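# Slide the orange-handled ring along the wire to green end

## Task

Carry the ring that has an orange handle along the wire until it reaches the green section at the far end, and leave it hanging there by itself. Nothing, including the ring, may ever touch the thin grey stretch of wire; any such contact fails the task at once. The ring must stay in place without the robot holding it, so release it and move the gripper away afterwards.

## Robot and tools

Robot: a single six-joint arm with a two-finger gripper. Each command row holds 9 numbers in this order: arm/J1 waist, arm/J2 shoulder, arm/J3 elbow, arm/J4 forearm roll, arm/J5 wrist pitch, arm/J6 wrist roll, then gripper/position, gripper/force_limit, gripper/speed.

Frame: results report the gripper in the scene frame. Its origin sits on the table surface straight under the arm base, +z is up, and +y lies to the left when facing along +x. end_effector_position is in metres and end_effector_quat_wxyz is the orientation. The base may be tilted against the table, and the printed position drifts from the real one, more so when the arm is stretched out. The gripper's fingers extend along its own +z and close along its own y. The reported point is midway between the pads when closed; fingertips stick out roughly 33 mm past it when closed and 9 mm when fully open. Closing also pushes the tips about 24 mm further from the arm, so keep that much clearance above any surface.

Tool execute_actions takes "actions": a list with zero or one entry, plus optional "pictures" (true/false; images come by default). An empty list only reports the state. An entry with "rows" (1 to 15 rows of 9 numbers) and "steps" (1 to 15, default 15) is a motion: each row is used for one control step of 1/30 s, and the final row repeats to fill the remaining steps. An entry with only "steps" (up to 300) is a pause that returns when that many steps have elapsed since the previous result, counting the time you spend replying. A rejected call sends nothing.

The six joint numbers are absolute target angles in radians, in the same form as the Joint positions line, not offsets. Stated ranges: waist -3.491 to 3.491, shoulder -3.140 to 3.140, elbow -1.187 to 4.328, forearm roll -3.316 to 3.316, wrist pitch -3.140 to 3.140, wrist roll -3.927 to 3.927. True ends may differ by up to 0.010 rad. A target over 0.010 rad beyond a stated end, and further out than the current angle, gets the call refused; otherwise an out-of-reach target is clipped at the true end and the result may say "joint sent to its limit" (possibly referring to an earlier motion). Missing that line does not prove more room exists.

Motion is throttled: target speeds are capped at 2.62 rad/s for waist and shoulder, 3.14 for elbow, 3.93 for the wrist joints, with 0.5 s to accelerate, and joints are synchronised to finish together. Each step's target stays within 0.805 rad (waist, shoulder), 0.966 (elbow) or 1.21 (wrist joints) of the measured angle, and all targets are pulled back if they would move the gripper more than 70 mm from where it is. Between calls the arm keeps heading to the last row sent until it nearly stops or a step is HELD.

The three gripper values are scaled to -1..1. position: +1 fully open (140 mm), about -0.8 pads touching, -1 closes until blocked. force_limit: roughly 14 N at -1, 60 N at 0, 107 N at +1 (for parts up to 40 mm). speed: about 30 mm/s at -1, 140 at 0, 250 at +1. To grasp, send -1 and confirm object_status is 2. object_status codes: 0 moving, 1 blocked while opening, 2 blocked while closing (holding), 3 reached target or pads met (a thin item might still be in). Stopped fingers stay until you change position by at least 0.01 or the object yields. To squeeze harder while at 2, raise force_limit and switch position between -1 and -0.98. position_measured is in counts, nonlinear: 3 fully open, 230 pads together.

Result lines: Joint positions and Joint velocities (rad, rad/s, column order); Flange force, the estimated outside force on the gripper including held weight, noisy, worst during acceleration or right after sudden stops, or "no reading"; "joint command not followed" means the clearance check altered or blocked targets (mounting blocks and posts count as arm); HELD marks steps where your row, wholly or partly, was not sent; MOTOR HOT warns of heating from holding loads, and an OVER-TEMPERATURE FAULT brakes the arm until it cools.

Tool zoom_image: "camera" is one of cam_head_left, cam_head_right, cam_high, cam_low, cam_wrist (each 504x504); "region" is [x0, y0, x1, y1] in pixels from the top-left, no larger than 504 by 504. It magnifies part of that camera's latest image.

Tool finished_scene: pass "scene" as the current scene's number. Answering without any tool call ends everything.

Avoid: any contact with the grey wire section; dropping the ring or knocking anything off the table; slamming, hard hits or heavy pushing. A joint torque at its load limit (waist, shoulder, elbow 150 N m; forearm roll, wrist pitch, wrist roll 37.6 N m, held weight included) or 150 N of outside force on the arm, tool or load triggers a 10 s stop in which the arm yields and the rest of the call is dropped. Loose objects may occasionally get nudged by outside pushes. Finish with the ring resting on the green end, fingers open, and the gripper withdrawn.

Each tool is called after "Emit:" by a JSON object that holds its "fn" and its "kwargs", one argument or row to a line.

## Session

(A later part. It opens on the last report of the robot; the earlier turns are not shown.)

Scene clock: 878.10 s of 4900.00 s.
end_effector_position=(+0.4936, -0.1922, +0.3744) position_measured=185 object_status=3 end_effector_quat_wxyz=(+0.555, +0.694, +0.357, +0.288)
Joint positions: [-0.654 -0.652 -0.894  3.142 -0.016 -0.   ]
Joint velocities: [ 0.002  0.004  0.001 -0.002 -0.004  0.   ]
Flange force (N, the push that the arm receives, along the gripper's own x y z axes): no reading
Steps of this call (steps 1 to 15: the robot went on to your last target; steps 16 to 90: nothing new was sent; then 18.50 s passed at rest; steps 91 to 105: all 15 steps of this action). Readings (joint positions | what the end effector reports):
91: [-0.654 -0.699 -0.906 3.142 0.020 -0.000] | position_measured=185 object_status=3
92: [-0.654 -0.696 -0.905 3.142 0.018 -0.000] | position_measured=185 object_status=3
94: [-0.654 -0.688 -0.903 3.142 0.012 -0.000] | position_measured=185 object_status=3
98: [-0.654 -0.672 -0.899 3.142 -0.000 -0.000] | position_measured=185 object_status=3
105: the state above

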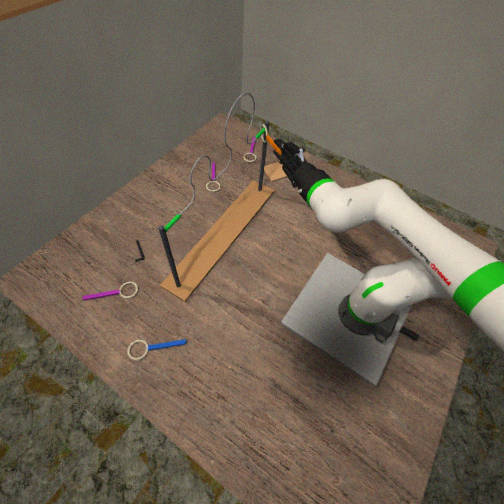

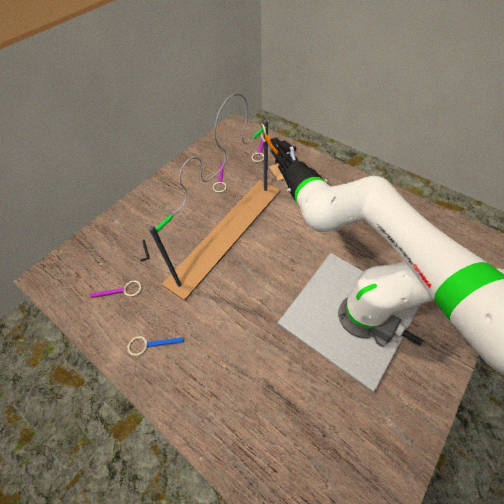

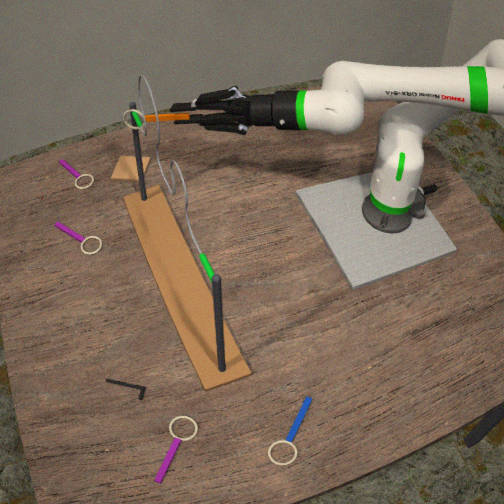

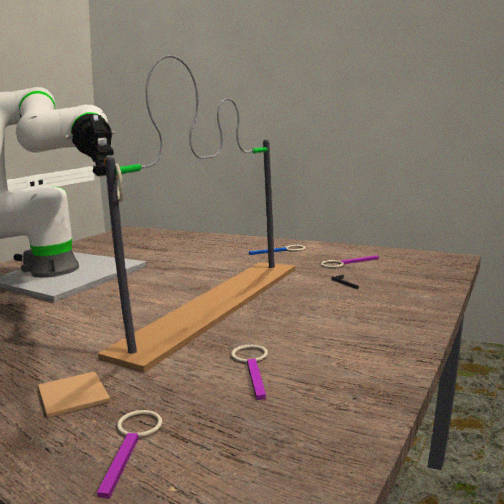

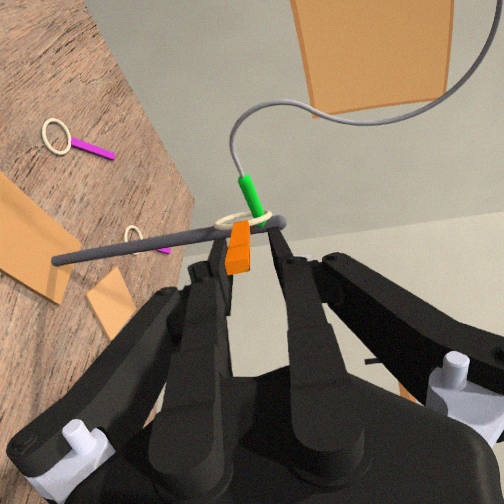

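Emit:
{"fn": "execute_actions", "kwargs": {
  "actions": [
    {"rows": [[-0.654,-0.6571,-0.8888,3.1416,-0.0049,0.0,-0.444,-0.5,-0.7],[-0.654,-0.6571,-0.8888,3.1416,-0.0049,0.0,-0.444,-0.5,-0.7],[-0.654,-0.6626,-0.8833,3.1416,0.0060,0.0,-0.444,-0.5,-0.7],[-0.654,-0.6626,-0.8833,3.1416,0.0060,0.0,-0.444,-0.5,-0.7],[-0.654,-0.6680,-0.8777,3.1416,0.0170,0.0,-0.444,-0.5,-0.7],[-0.654,-0.6680,-0.8777,3.1416,0.0170,0.0,-0.444,-0.5,-0.7],[-0.654,-0.6680,-0.8777,3.1416,0.0170,0.0,-0.444,-0.5,-0.7],[-0.654,-0.6680,-0.8777,3.1416,0.0170,0.0,-0.444,-0.5,-0.7],[-0.654,-0.6680,-0.8777,3.1416,0.0170,0.0,-1.0,0.5,-0.8]], "steps": 15}
  ],
  "pictures": false
}}

Emit:
{"fn": "execute_actions", "kwargs": {
  "actions": [
    {"steps": 15}
  ]
}}

Emit:
{"fn": "zoom_image", "kwargs": {
  "camera": "cam_high",
  "region": [120, 80, 220, 180]
}}

Emit:
{"fn": "zoom_image", "kwargs": {
  "camera": "cam_wrist",
  "region": [182, 150, 302, 270]
}}

Scene clock: 899.23 s of 4900.00 s.
end_effector_position=(+0.4919, -0.1910, +0.3841) position_measured=201 object_status=0 end_effector_quat_wxyz=(+0.555, +0.694, +0.357, +0.288)
Joint positions: [-0.654 -0.668 -0.878  3.142  0.017 -0.   ]
Joint velocities: [-0.    -0.    -0.    -0.001  0.001  0.   ]
Flange force (N, the push that the arm receives, along the gripper's own x y z axes): no reading
Steps of this call (steps 1 to 15: the robot went on to your last target; steps 16 to 90: nothing new was sent; then 17.63 s passed at rest; steps 91 to 105: all 15 steps of this action). Readings (joint positions | what the end effector reports):
91: [-0.654 -0.652 -0.894 3.142 -0.016 -0.000] | position_measured=185 object_status=3
92: [-0.654 -0.654 -0.892 3.142 -0.011 -0.000] | position_measured=185 object_status=3
94: [-0.654 -0.659 -0.887 3.142 -0.001 -0.000] | position_measured=185 object_status=3
98: [-0.654 -0.668 -0.878 3.142 0.016 -0.000] | position_measured=185 object_status=3
105: the state above

Scene clock: 899.73 s of 4900.00 s.
end_effector_position=(+0.4919, -0.1910, +0.3842) position_measured=215 object_status=2 end_effector_quat_wxyz=(+0.555, +0.694, +0.357, +0.288)
Joint positions: [-0.654 -0.668 -0.878  3.142  0.017 -0.   ]
Joint velocities: [-0.001  0.     0.    -0.    -0.     0.   ]
Flange force (N, the push that the arm receives, along the gripper's own x y z axes): no reading
Steps of this call (steps 1 to 15: the robot went on to your last target). Readings (joint positions | what the end effector reports):
1: [-0.654 -0.668 -0.878 3.142 0.017 -0.000] | position_measured=204 object_status=0
2: [-0.654 -0.668 -0.878 3.142 0.017 -0.000] | position_measured=207 object_status=0
4: [-0.654 -0.668 -0.878 3.142 0.017 -0.000] | position_measured=212 object_status=0
8: [-0.654 -0.668 -0.878 3.142 0.017 -0.000] | position_measured=215 object_status=0
15: the state above
The arm was judged still, so your last target was given up. Only a new action makes it travel on or press farther. Fingers that are still opening or closing keep moving.

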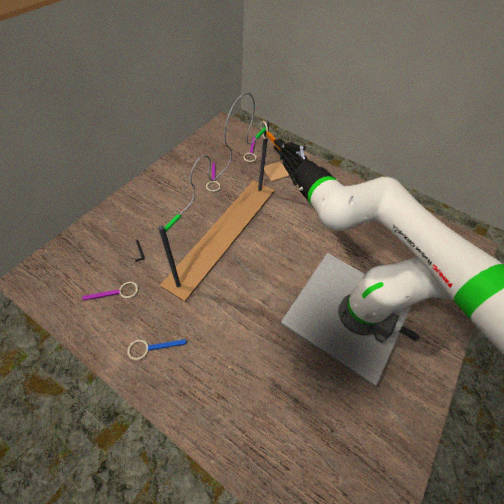

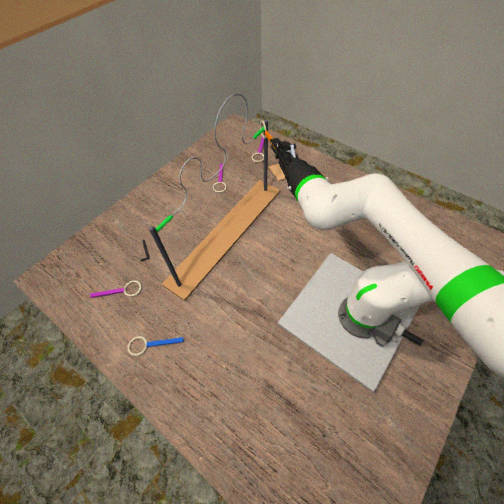

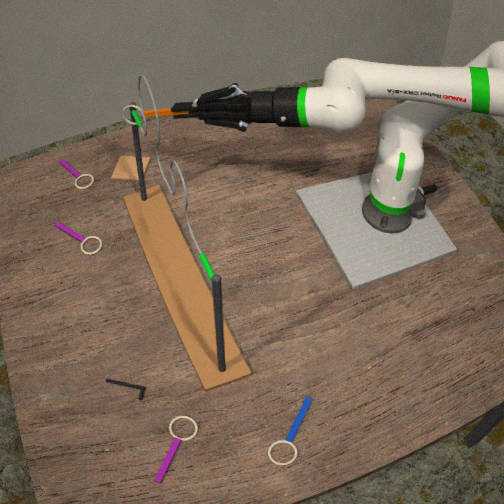

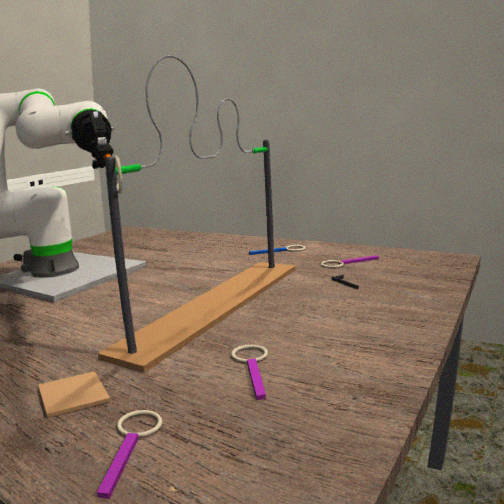

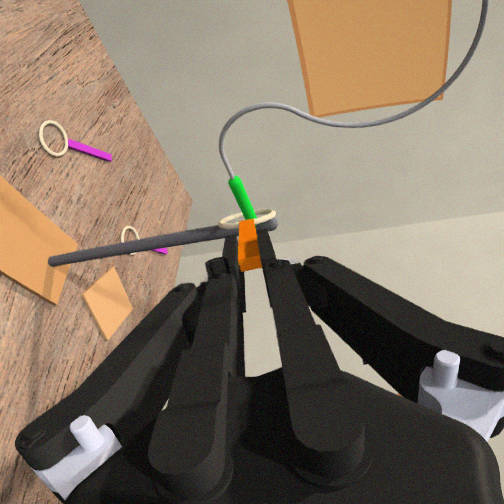

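Region (120, 80, 220, 180) of cam_high's 504x504 image, scaled by 5.040, with more detail than that image has.

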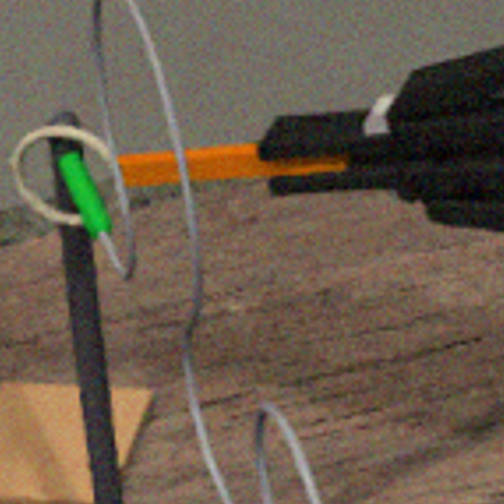

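Region (182, 150, 302, 270) of cam_wrist's 504x504 image, scaled by 4.200, with more detail than that image has.

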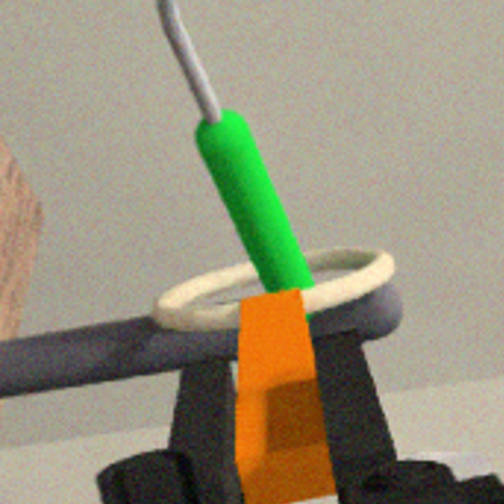

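Emit:
{"fn": "execute_actions", "kwargs": {
  "actions": [
    {"rows": [[-0.6283,-0.7439,-0.8958,3.1416,0.0750,0.17,-1.0,0.5,-0.8]], "steps": 14}
  ]
}}

Emit:
{"fn": "zoom_image", "kwargs": {
  "camera": "cam_high",
  "region": [110, 70, 190, 150]
}}

Emit:
{"fn": "zoom_image", "kwargs": {
  "camera": "cam_wrist",
  "region": [182, 150, 302, 270]
}}

Emit:
{"fn": "zoom_image", "kwargs": {
  "camera": "cam_low",
  "region": [90, 130, 170, 210]
}}

Scene clock: 955.00 s of 4900.00 s.
end_effector_position=(+0.4806, -0.1676, +0.3883) position_measured=215 object_status=2 end_effector_quat_wxyz=(+0.574, +0.656, +0.423, +0.248)
Joint positions: [-0.628 -0.744 -0.896  3.142  0.075  0.17 ]
Joint velocities: [ 0.002 -0.    -0.    -0.002  0.     0.001]
Flange force (N, the push that the arm receives, along the gripper's own x y z axes): no reading
Steps of this call (steps 1 to 90: nothing new was sent; then 51.80 s passed at rest; steps 91 to 104: all 14 steps of this action). Readings (joint positions | what the end effector reports):
91: [-0.654 -0.668 -0.878 3.142 0.017 0.001] | position_measured=215 object_status=2
92: [-0.653 -0.672 -0.878 3.142 0.019 0.008] | position_measured=215 object_status=2
94: [-0.647 -0.689 -0.883 3.142 0.033 0.048] | position_measured=215 object_status=2
98: [-0.630 -0.739 -0.895 3.142 0.071 0.158] | position_measured=215 object_status=2
104: the state above

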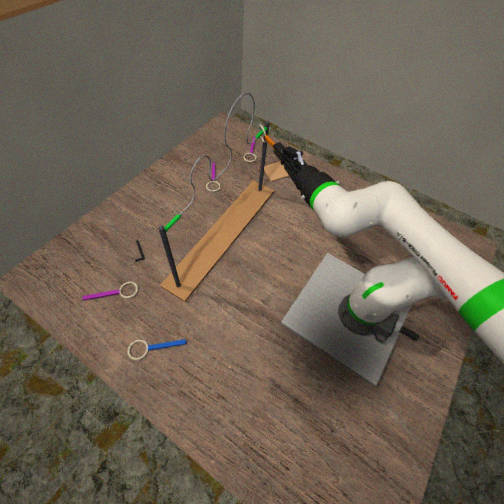

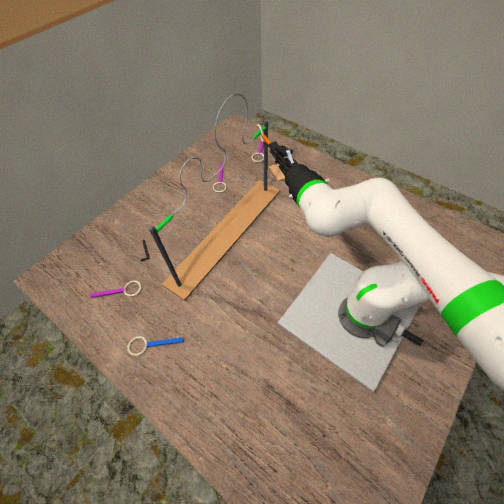

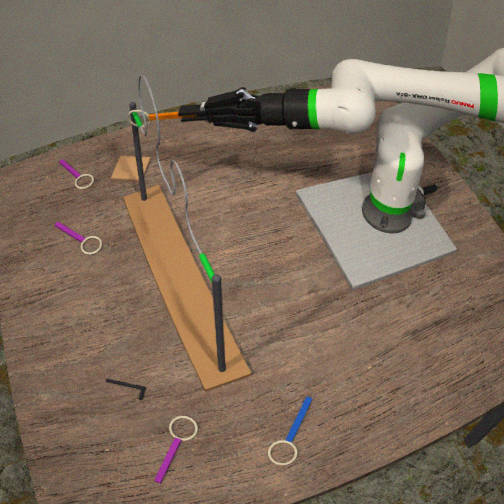

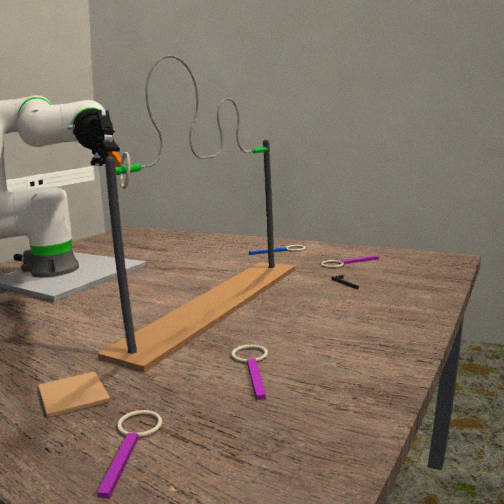

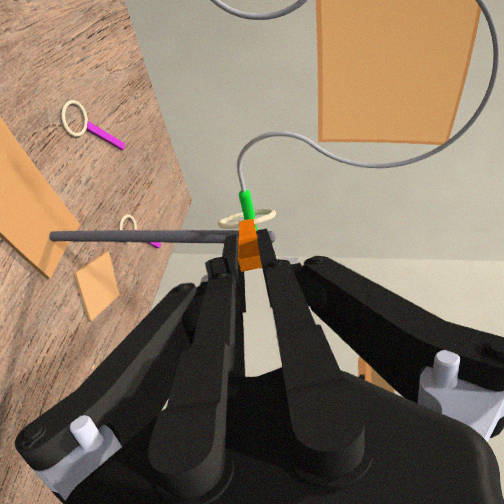

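Region (110, 70, 190, 150) of cam_high's 504x504 image, scaled by 6.300, with more detail than that image has.

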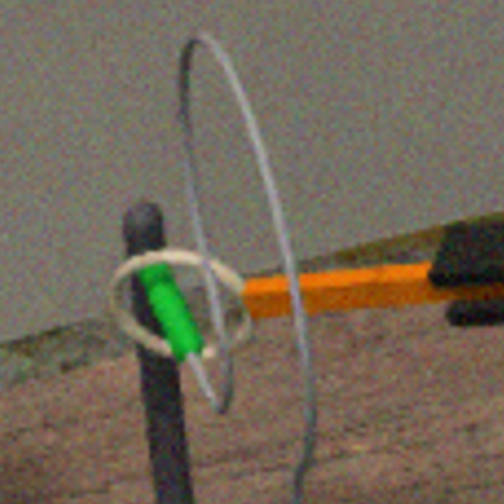

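Region (182, 150, 302, 270) of cam_wrist's 504x504 image, scaled by 4.200, with more detail than that image has.

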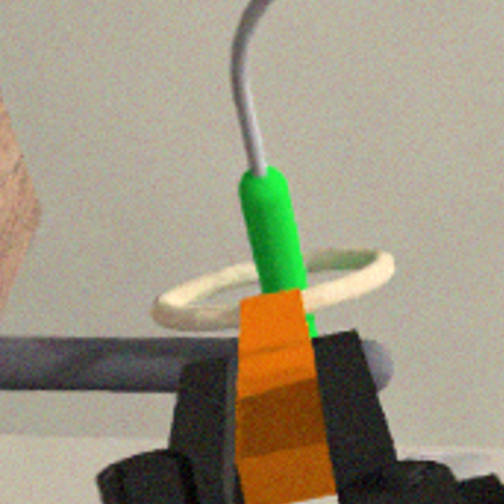

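Region (90, 130, 170, 210) of cam_low's 504x504 image, scaled by 6.300, with more detail than that image has.

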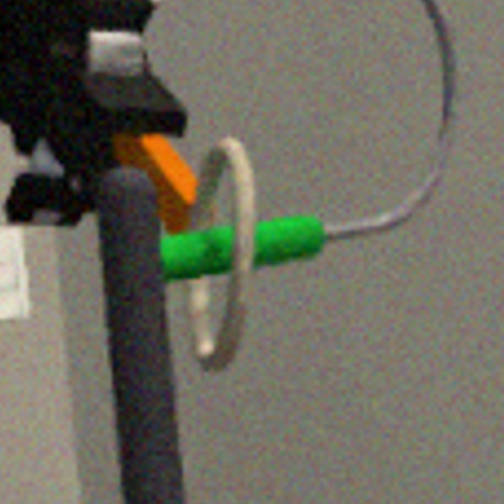

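Emit:
{"fn": "execute_actions", "kwargs": {
  "actions": []
}}

Scene clock: 973.20 s of 4900.00 s.
end_effector_position=(+0.4806, -0.1675, +0.3882) position_measured=215 object_status=2 end_effector_quat_wxyz=(+0.574, +0.656, +0.423, +0.248)
Joint positions: [-0.628 -0.744 -0.896  3.142  0.075  0.17 ]
Joint velocities: [-0.    -0.001 -0.    -0.002  0.     0.   ]
Flange force (N, the push that the arm receives, along the gripper's own x y z axes): no reading
Steps of this call (steps 1 to 15: the robot went on to your last target; steps 16 to 90: nothing new was sent; then 15.20 s passed at rest). Readings (joint positions | what the end effector reports):
1: [-0.628 -0.744 -0.896 3.142 0.075 0.170] | position_measured=215 object_status=2
2: [-0.628 -0.744 -0.896 3.142 0.075 0.170] | position_measured=215 object_status=2
4: [-0.628 -0.744 -0.896 3.142 0.075 0.170] | position_measured=215 object_status=2
8: [-0.628 -0.744 -0.896 3.142 0.075 0.170] | position_measured=215 object_status=2
90: the state above
The arm was judged still, so your last target was given up. Only a new action makes it travel on or press farther. Fingers that are still opening or closing keep moving.

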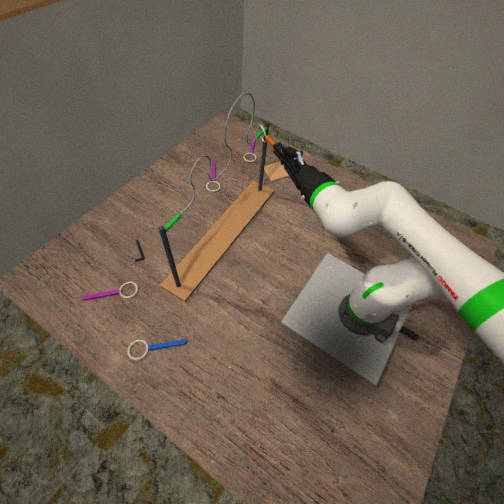

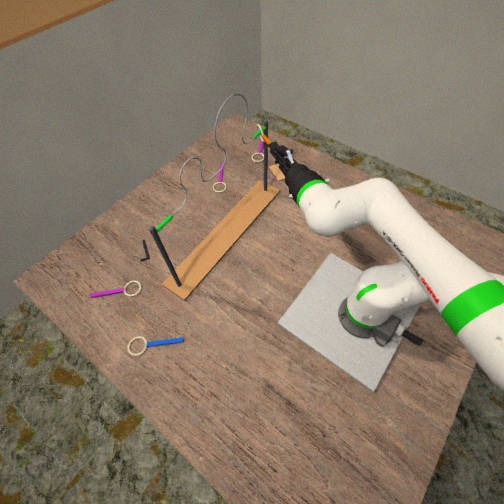

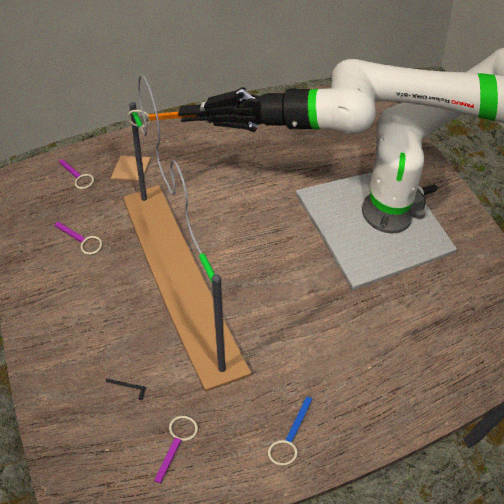

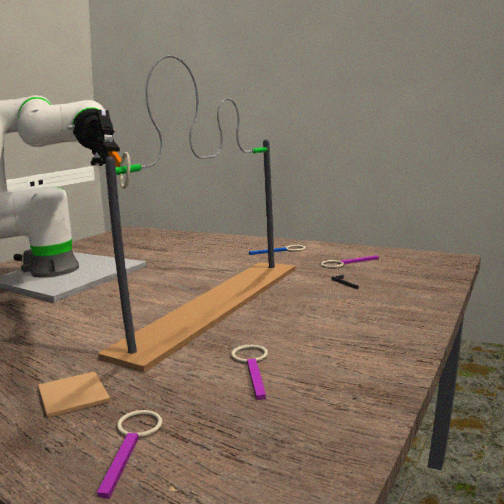

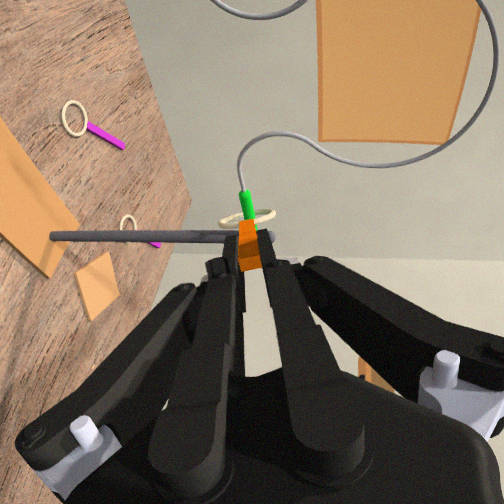

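Emit:
{"fn": "zoom_image", "kwargs": {
  "camera": "cam_low",
  "region": [90, 40, 290, 240]
}}

Emit:
{"fn": "zoom_image", "kwargs": {
  "camera": "cam_wrist",
  "region": [200, 0, 504, 260]
}}

Region (90, 40, 290, 240) of cam_low's 504x504 image, scaled by 2.520, with more detail than that image has.

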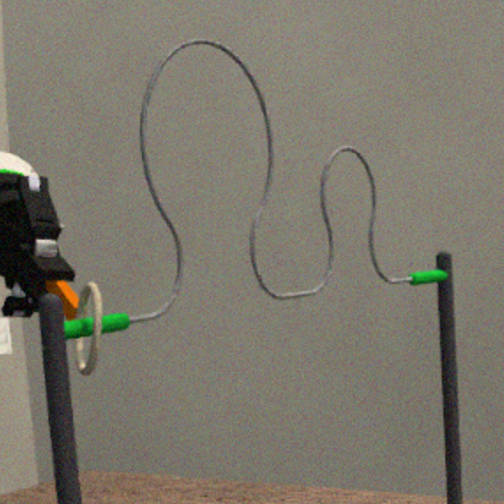

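Region (200, 0, 504, 260) of cam_wrist's 504x504 image, scaled by 1.658, with more detail than that image has; it fills the top 431 rows of this view, and the rest is white.

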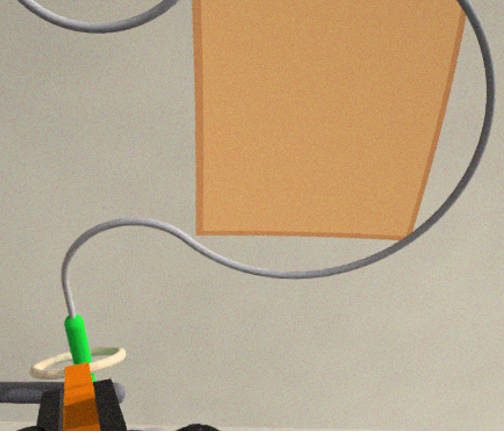

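Emit:
{"fn": "execute_actions", "kwargs": {
  "actions": [
    {"rows": [[-0.5794,-0.7860,-0.9071,3.1416,0.1058,0.1539,-1.0,0.5,-0.8]], "steps": 12}
  ],
  "pictures": false
}}

Emit:
{"fn": "execute_actions", "kwargs": {
  "actions": [
    {"rows": [[-0.5420,-0.8281,-0.9200,3.1416,0.1350,0.1421,-1.0,0.5,-0.8]], "steps": 15}
  ]
}}

Emit:
{"fn": "zoom_image", "kwargs": {
  "camera": "cam_wrist",
  "region": [182, 150, 302, 270]
}}

Emit:
{"fn": "zoom_image", "kwargs": {
  "camera": "cam_high",
  "region": [100, 80, 200, 180]
}}

Scene clock: 1093.60 s of 4900.00 s.
end_effector_position=(+0.4792, -0.1382, +0.3894) position_measured=215 object_status=2 end_effector_quat_wxyz=(+0.566, +0.649, +0.434, +0.266)
Joint positions: [-0.579 -0.786 -0.907  3.142  0.106  0.154]
Joint velocities: [-0.002  0.    -0.     0.     0.    -0.   ]
Flange force (N, the push that the arm receives, along the gripper's own x y z axes): no reading
Steps of this call (steps 1 to 90: nothing new was sent; then 117.00 s passed at rest; steps 91 to 102: all 12 steps of this action). Readings (joint positions | what the end effector reports):
91: [-0.628 -0.744 -0.896 3.142 0.075 0.170] | position_measured=215 object_status=2
92: [-0.623 -0.748 -0.897 3.142 0.078 0.169] | position_measured=215 object_status=2
94: [-0.599 -0.769 -0.903 3.142 0.094 0.160] | position_measured=215 object_status=2
98: [-0.579 -0.786 -0.907 3.142 0.106 0.154] | position_measured=215 object_status=2
102: the state above

Scene clock: 1094.10 s of 4900.00 s.
end_effector_position=(+0.4747, -0.1150, +0.3894) position_measured=215 object_status=2 end_effector_quat_wxyz=(+0.559, +0.643, +0.442, +0.280)
Joint positions: [-0.542 -0.828 -0.92   3.142  0.135  0.142]
Joint velocities: [ 0.    -0.     0.001 -0.     0.     0.   ]
Flange force (N, the push that the arm receives, along the gripper's own x y z axes): no reading
Steps of this call (steps 1 to 15: all 15 steps of this action). Readings (joint positions | what the end effector reports):
1: [-0.579 -0.787 -0.907 3.142 0.106 0.154] | position_measured=215 object_status=2
2: [-0.575 -0.791 -0.909 3.142 0.110 0.152] | position_measured=215 object_status=2
4: [-0.554 -0.814 -0.916 3.142 0.125 0.146] | position_measured=215 object_status=2
8: [-0.542 -0.828 -0.920 3.142 0.135 0.142] | position_measured=215 object_status=2
15: the state above

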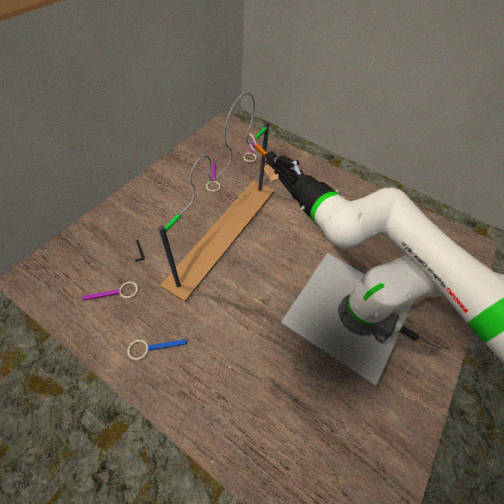

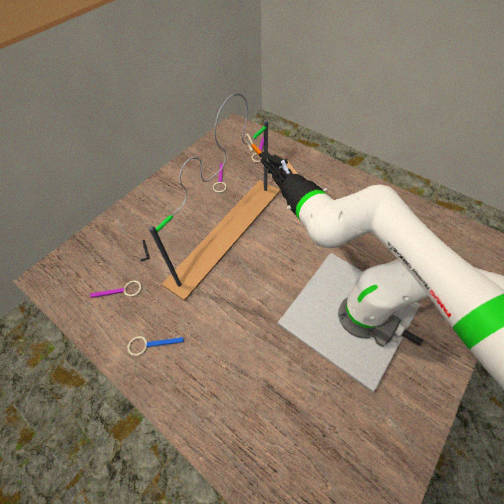

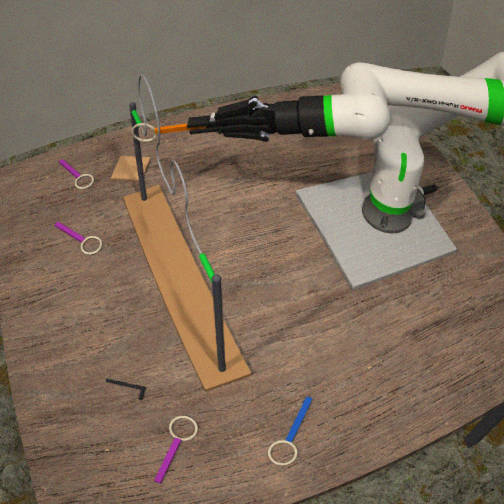

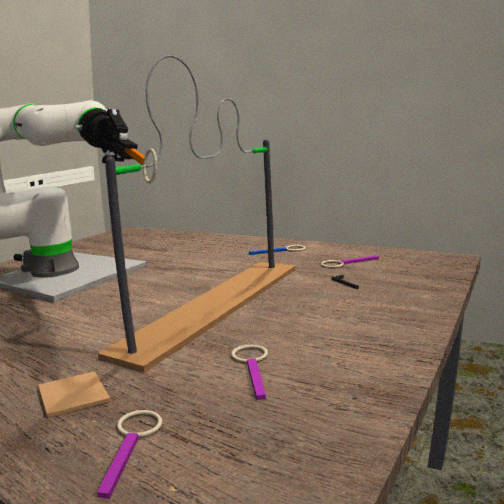

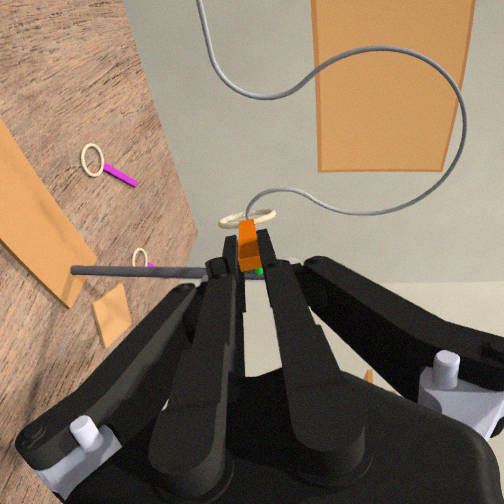

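Region (182, 150, 302, 270) of cam_wrist's 504x504 image, scaled by 4.200, with more detail than that image has.

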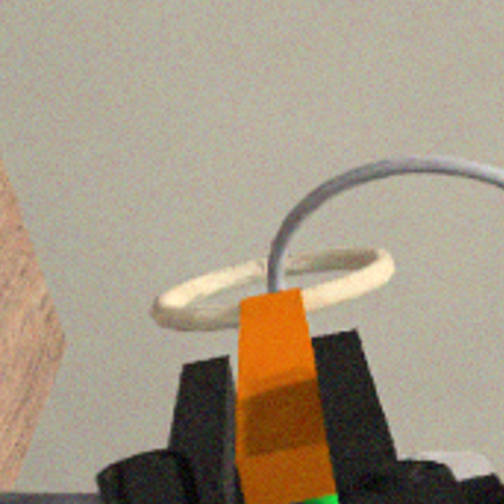

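Region (100, 80, 200, 180) of cam_high's 504x504 image, scaled by 5.040, with more detail than that image has.

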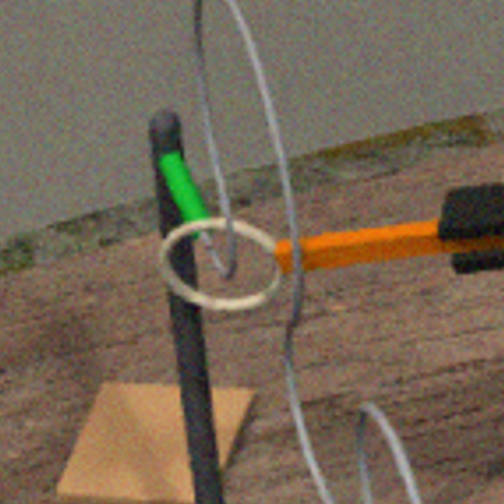

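Emit:
{"fn": "zoom_image", "kwargs": {
  "camera": "cam_wrist",
  "region": [190, 0, 490, 240]
}}

Region (190, 0, 490, 240) of cam_wrist's 504x504 image, scaled by 1.680, with more detail than that image has; it fills the top 403 rows of this view, and the rest is white.

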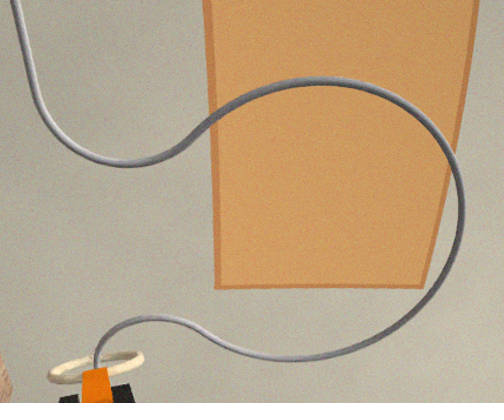

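Emit:
{"fn": "execute_actions", "kwargs": {
  "actions": [
    {"rows": [[-0.5129,-0.8587,-0.9157,3.1416,0.1699,-0.4801,-1.0,0.5,-0.8]], "steps": 15}
  ],
  "pictures": false
}}

Emit:
{"fn": "execute_actions", "kwargs": {
  "actions": [
    {"rows": [[-0.4910,-0.8798,-0.8856,3.1416,0.2211,-1.0665,-1.0,0.5,-0.8]], "steps": 15}
  ],
  "pictures": false
}}

Emit:
{"fn": "execute_actions", "kwargs": {
  "actions": [
    {"rows": [[-0.4829,-0.8845,-0.8380,3.1416,0.2734,-1.5708,-1.0,0.5,-0.8]], "steps": 15}
  ],
  "pictures": false
}}

Emit:
{"fn": "execute_actions", "kwargs": {
  "actions": [
    {"steps": 8}
  ]
}}

Emit:
{"fn": "zoom_image", "kwargs": {
  "camera": "cam_wrist",
  "region": [182, 150, 302, 270]
}}

Emit:
{"fn": "zoom_image", "kwargs": {
  "camera": "cam_high",
  "region": [100, 70, 200, 170]
}}

Scene clock: 1173.50 s of 4900.00 s.
end_effector_position=(+0.4716, -0.0986, +0.3946) position_measured=215 object_status=2 end_effector_quat_wxyz=(+0.448, +0.740, +0.246, +0.437)
Joint positions: [-0.514 -0.857 -0.916  3.142  0.168 -0.449]
Joint velocities: [ 0.03  -0.034  0.005 -0.     0.038 -0.672]
Flange force (N, the push that the arm receives, along the gripper's own x y z axes): no reading
Steps of this call (steps 1 to 15: the robot went on to your last target; steps 16 to 90: nothing new was sent; then 75.90 s passed at rest; steps 91 to 105: all 15 steps of this action). Readings (joint positions | what the end effector reports):
91: [-0.542 -0.828 -0.920 3.142 0.135 0.141] | position_measured=215 object_status=2
92: [-0.542 -0.828 -0.920 3.142 0.135 0.134] | position_measured=215 object_status=2
94: [-0.540 -0.830 -0.920 3.142 0.138 0.094] | position_measured=215 object_status=2
98: [-0.531 -0.839 -0.919 3.142 0.148 -0.090] | position_measured=215 object_status=2
105: the state above

Scene clock: 1174.00 s of 4900.00 s.
end_effector_position=(+0.4689, -0.0852, +0.4102) position_measured=215 object_status=2 end_effector_quat_wxyz=(+0.289, +0.780, +0.020, +0.555)
Joint positions: [-0.491 -0.88  -0.886  3.142  0.221 -1.062]
Joint velocities: [ 0.007 -0.007  0.013 -0.     0.019 -0.202]
Flange force (N, the push that the arm receives, along the gripper's own x y z axes): no reading
Steps of this call (steps 1 to 15: all 15 steps of this action). Readings (joint positions | what the end effector reports):
1: [-0.513 -0.858 -0.916 3.142 0.169 -0.469] | position_measured=215 object_status=2
2: [-0.512 -0.859 -0.915 3.142 0.171 -0.492] | position_measured=215 object_status=2
4: [-0.510 -0.862 -0.913 3.142 0.176 -0.562] | position_measured=215 object_status=2
8: [-0.500 -0.871 -0.903 3.142 0.196 -0.802] | position_measured=215 object_status=2
15: the state above

Scene clock: 1174.50 s of 4900.00 s.
end_effector_position=(+0.4679, -0.0806, +0.4311) position_measured=215 object_status=2 end_effector_quat_wxyz=(+0.139, +0.761, -0.171, +0.610)
Joint positions: [-0.483 -0.884 -0.838  3.142  0.273 -1.566]
Joint velocities: [ 0.004 -0.001  0.021 -0.     0.024 -0.227]
Flange force (N, the push that the arm receives, along the gripper's own x y z axes): no reading
Steps of this call (steps 1 to 15: all 15 steps of this action). Readings (joint positions | what the end effector reports):
1: [-0.491 -0.880 -0.886 3.142 0.221 -1.067] | position_measured=215 object_status=2
2: [-0.491 -0.880 -0.885 3.142 0.222 -1.075] | position_measured=215 object_status=2
4: [-0.490 -0.880 -0.881 3.142 0.226 -1.116] | position_measured=215 object_status=2
8: [-0.487 -0.882 -0.863 3.142 0.246 -1.302] | position_measured=215 object_status=2
15: the state above

Scene clock: 1174.77 s of 4900.00 s.
end_effector_position=(+0.4679, -0.0806, +0.4312) position_measured=215 object_status=2 end_effector_quat_wxyz=(+0.137, +0.761, -0.173, +0.610)
Joint positions: [-0.483 -0.885 -0.838  3.142  0.273 -1.571]
Joint velocities: [ 0.001  0.001  0.001  0.001  0.    -0.   ]
Flange force (N, the push that the arm receives, along the gripper's own x y z axes): no reading
Steps of this call (steps 1 to 8: the robot went on to your last target). Readings (joint positions | what the end effector reports):
1: [-0.483 -0.885 -0.838 3.142 0.273 -1.570] | position_measured=215 object_status=2
2: [-0.483 -0.885 -0.838 3.142 0.273 -1.570] | position_measured=215 object_status=2
4: [-0.483 -0.885 -0.838 3.142 0.273 -1.571] | position_measured=215 object_status=2
8: the state above

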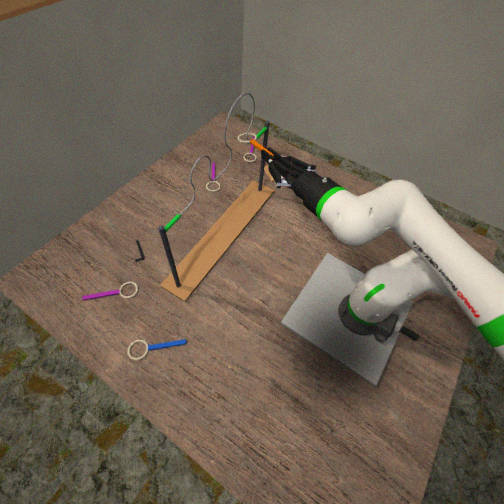

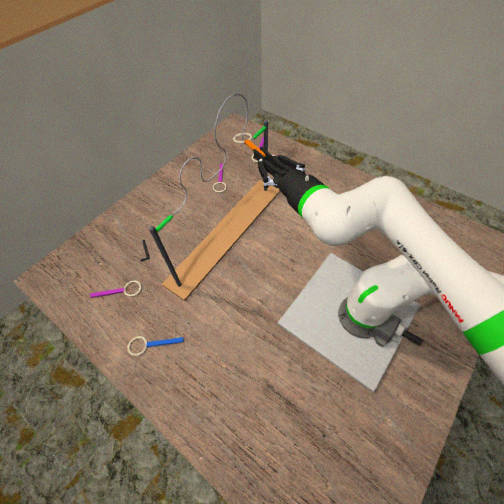

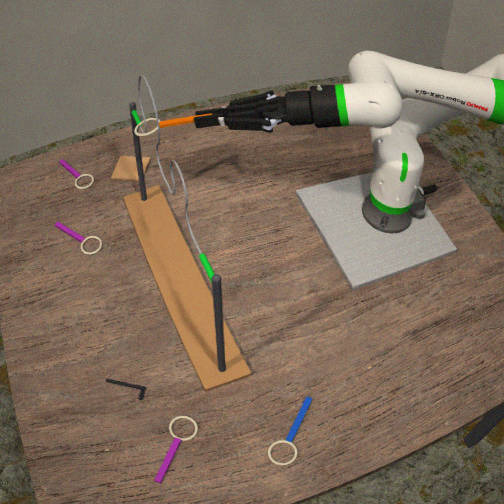

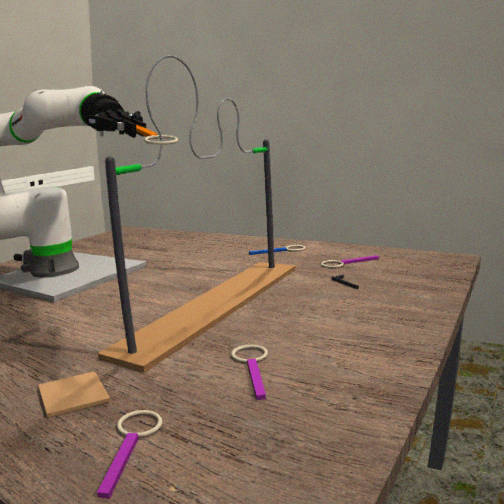

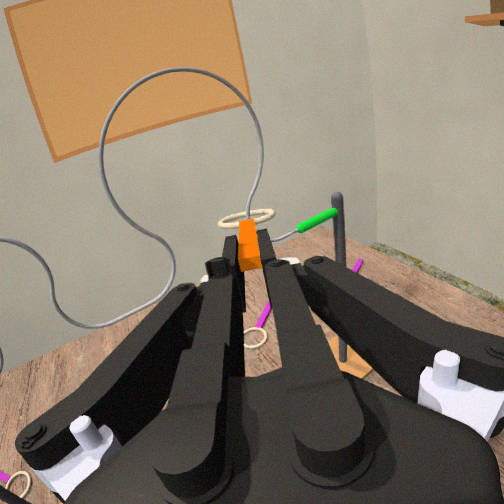

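Region (182, 150, 302, 270) of cam_wrist's 504x504 image, scaled by 4.200, with more detail than that image has.

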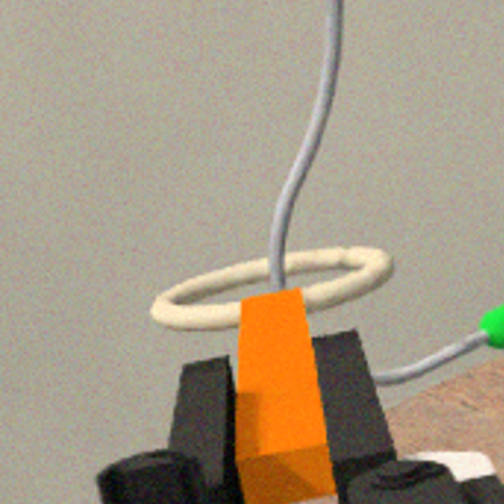

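Region (100, 70, 200, 170) of cam_high's 504x504 image, scaled by 5.040, with more detail than that image has.

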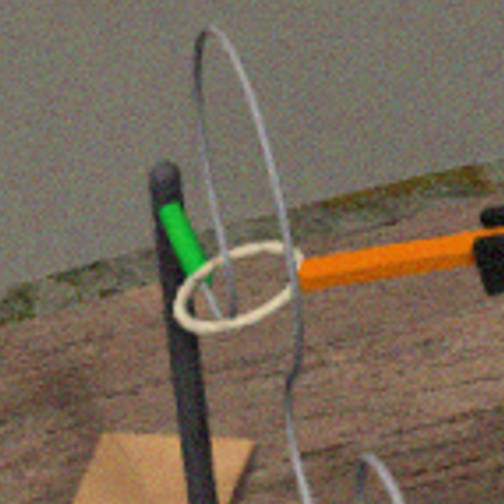

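Emit:
{"fn": "zoom_image", "kwargs": {
  "camera": "cam_head_left",
  "region": [210, 90, 290, 170]
}}

Emit:
{"fn": "zoom_image", "kwargs": {
  "camera": "cam_low",
  "region": [120, 100, 200, 180]
}}

Region (210, 90, 290, 170) of cam_head_left's 504x504 image, scaled by 6.300, with more detail than that image has.

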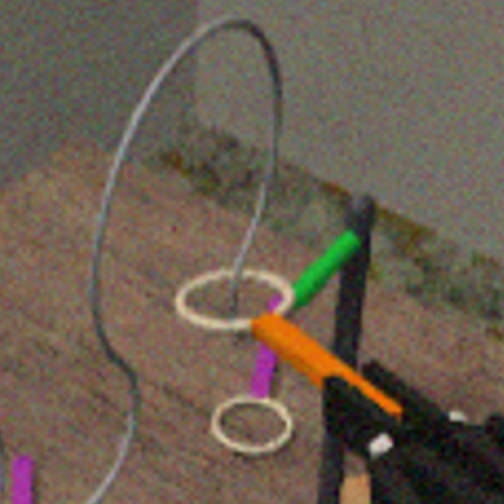

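Region (120, 100, 200, 180) of cam_low's 504x504 image, scaled by 6.300, with more detail than that image has.

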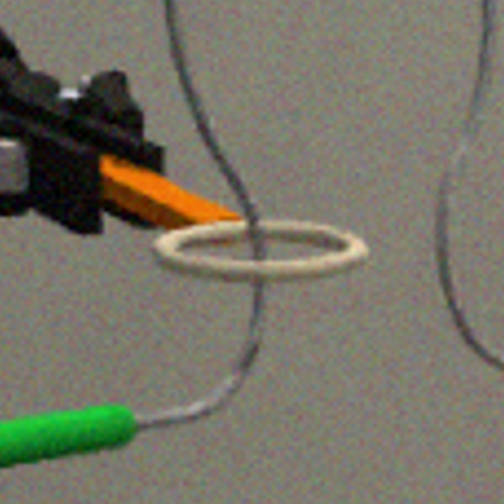

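Emit:
{"fn": "zoom_image", "kwargs": {
  "camera": "cam_wrist",
  "region": [0, 50, 290, 340]
}}

Region (0, 50, 290, 340) of cam_wrist's 504x504 image, scaled by 1.738, with more detail than that image has.

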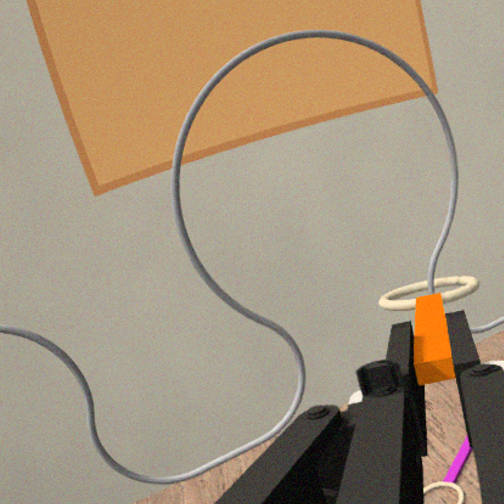

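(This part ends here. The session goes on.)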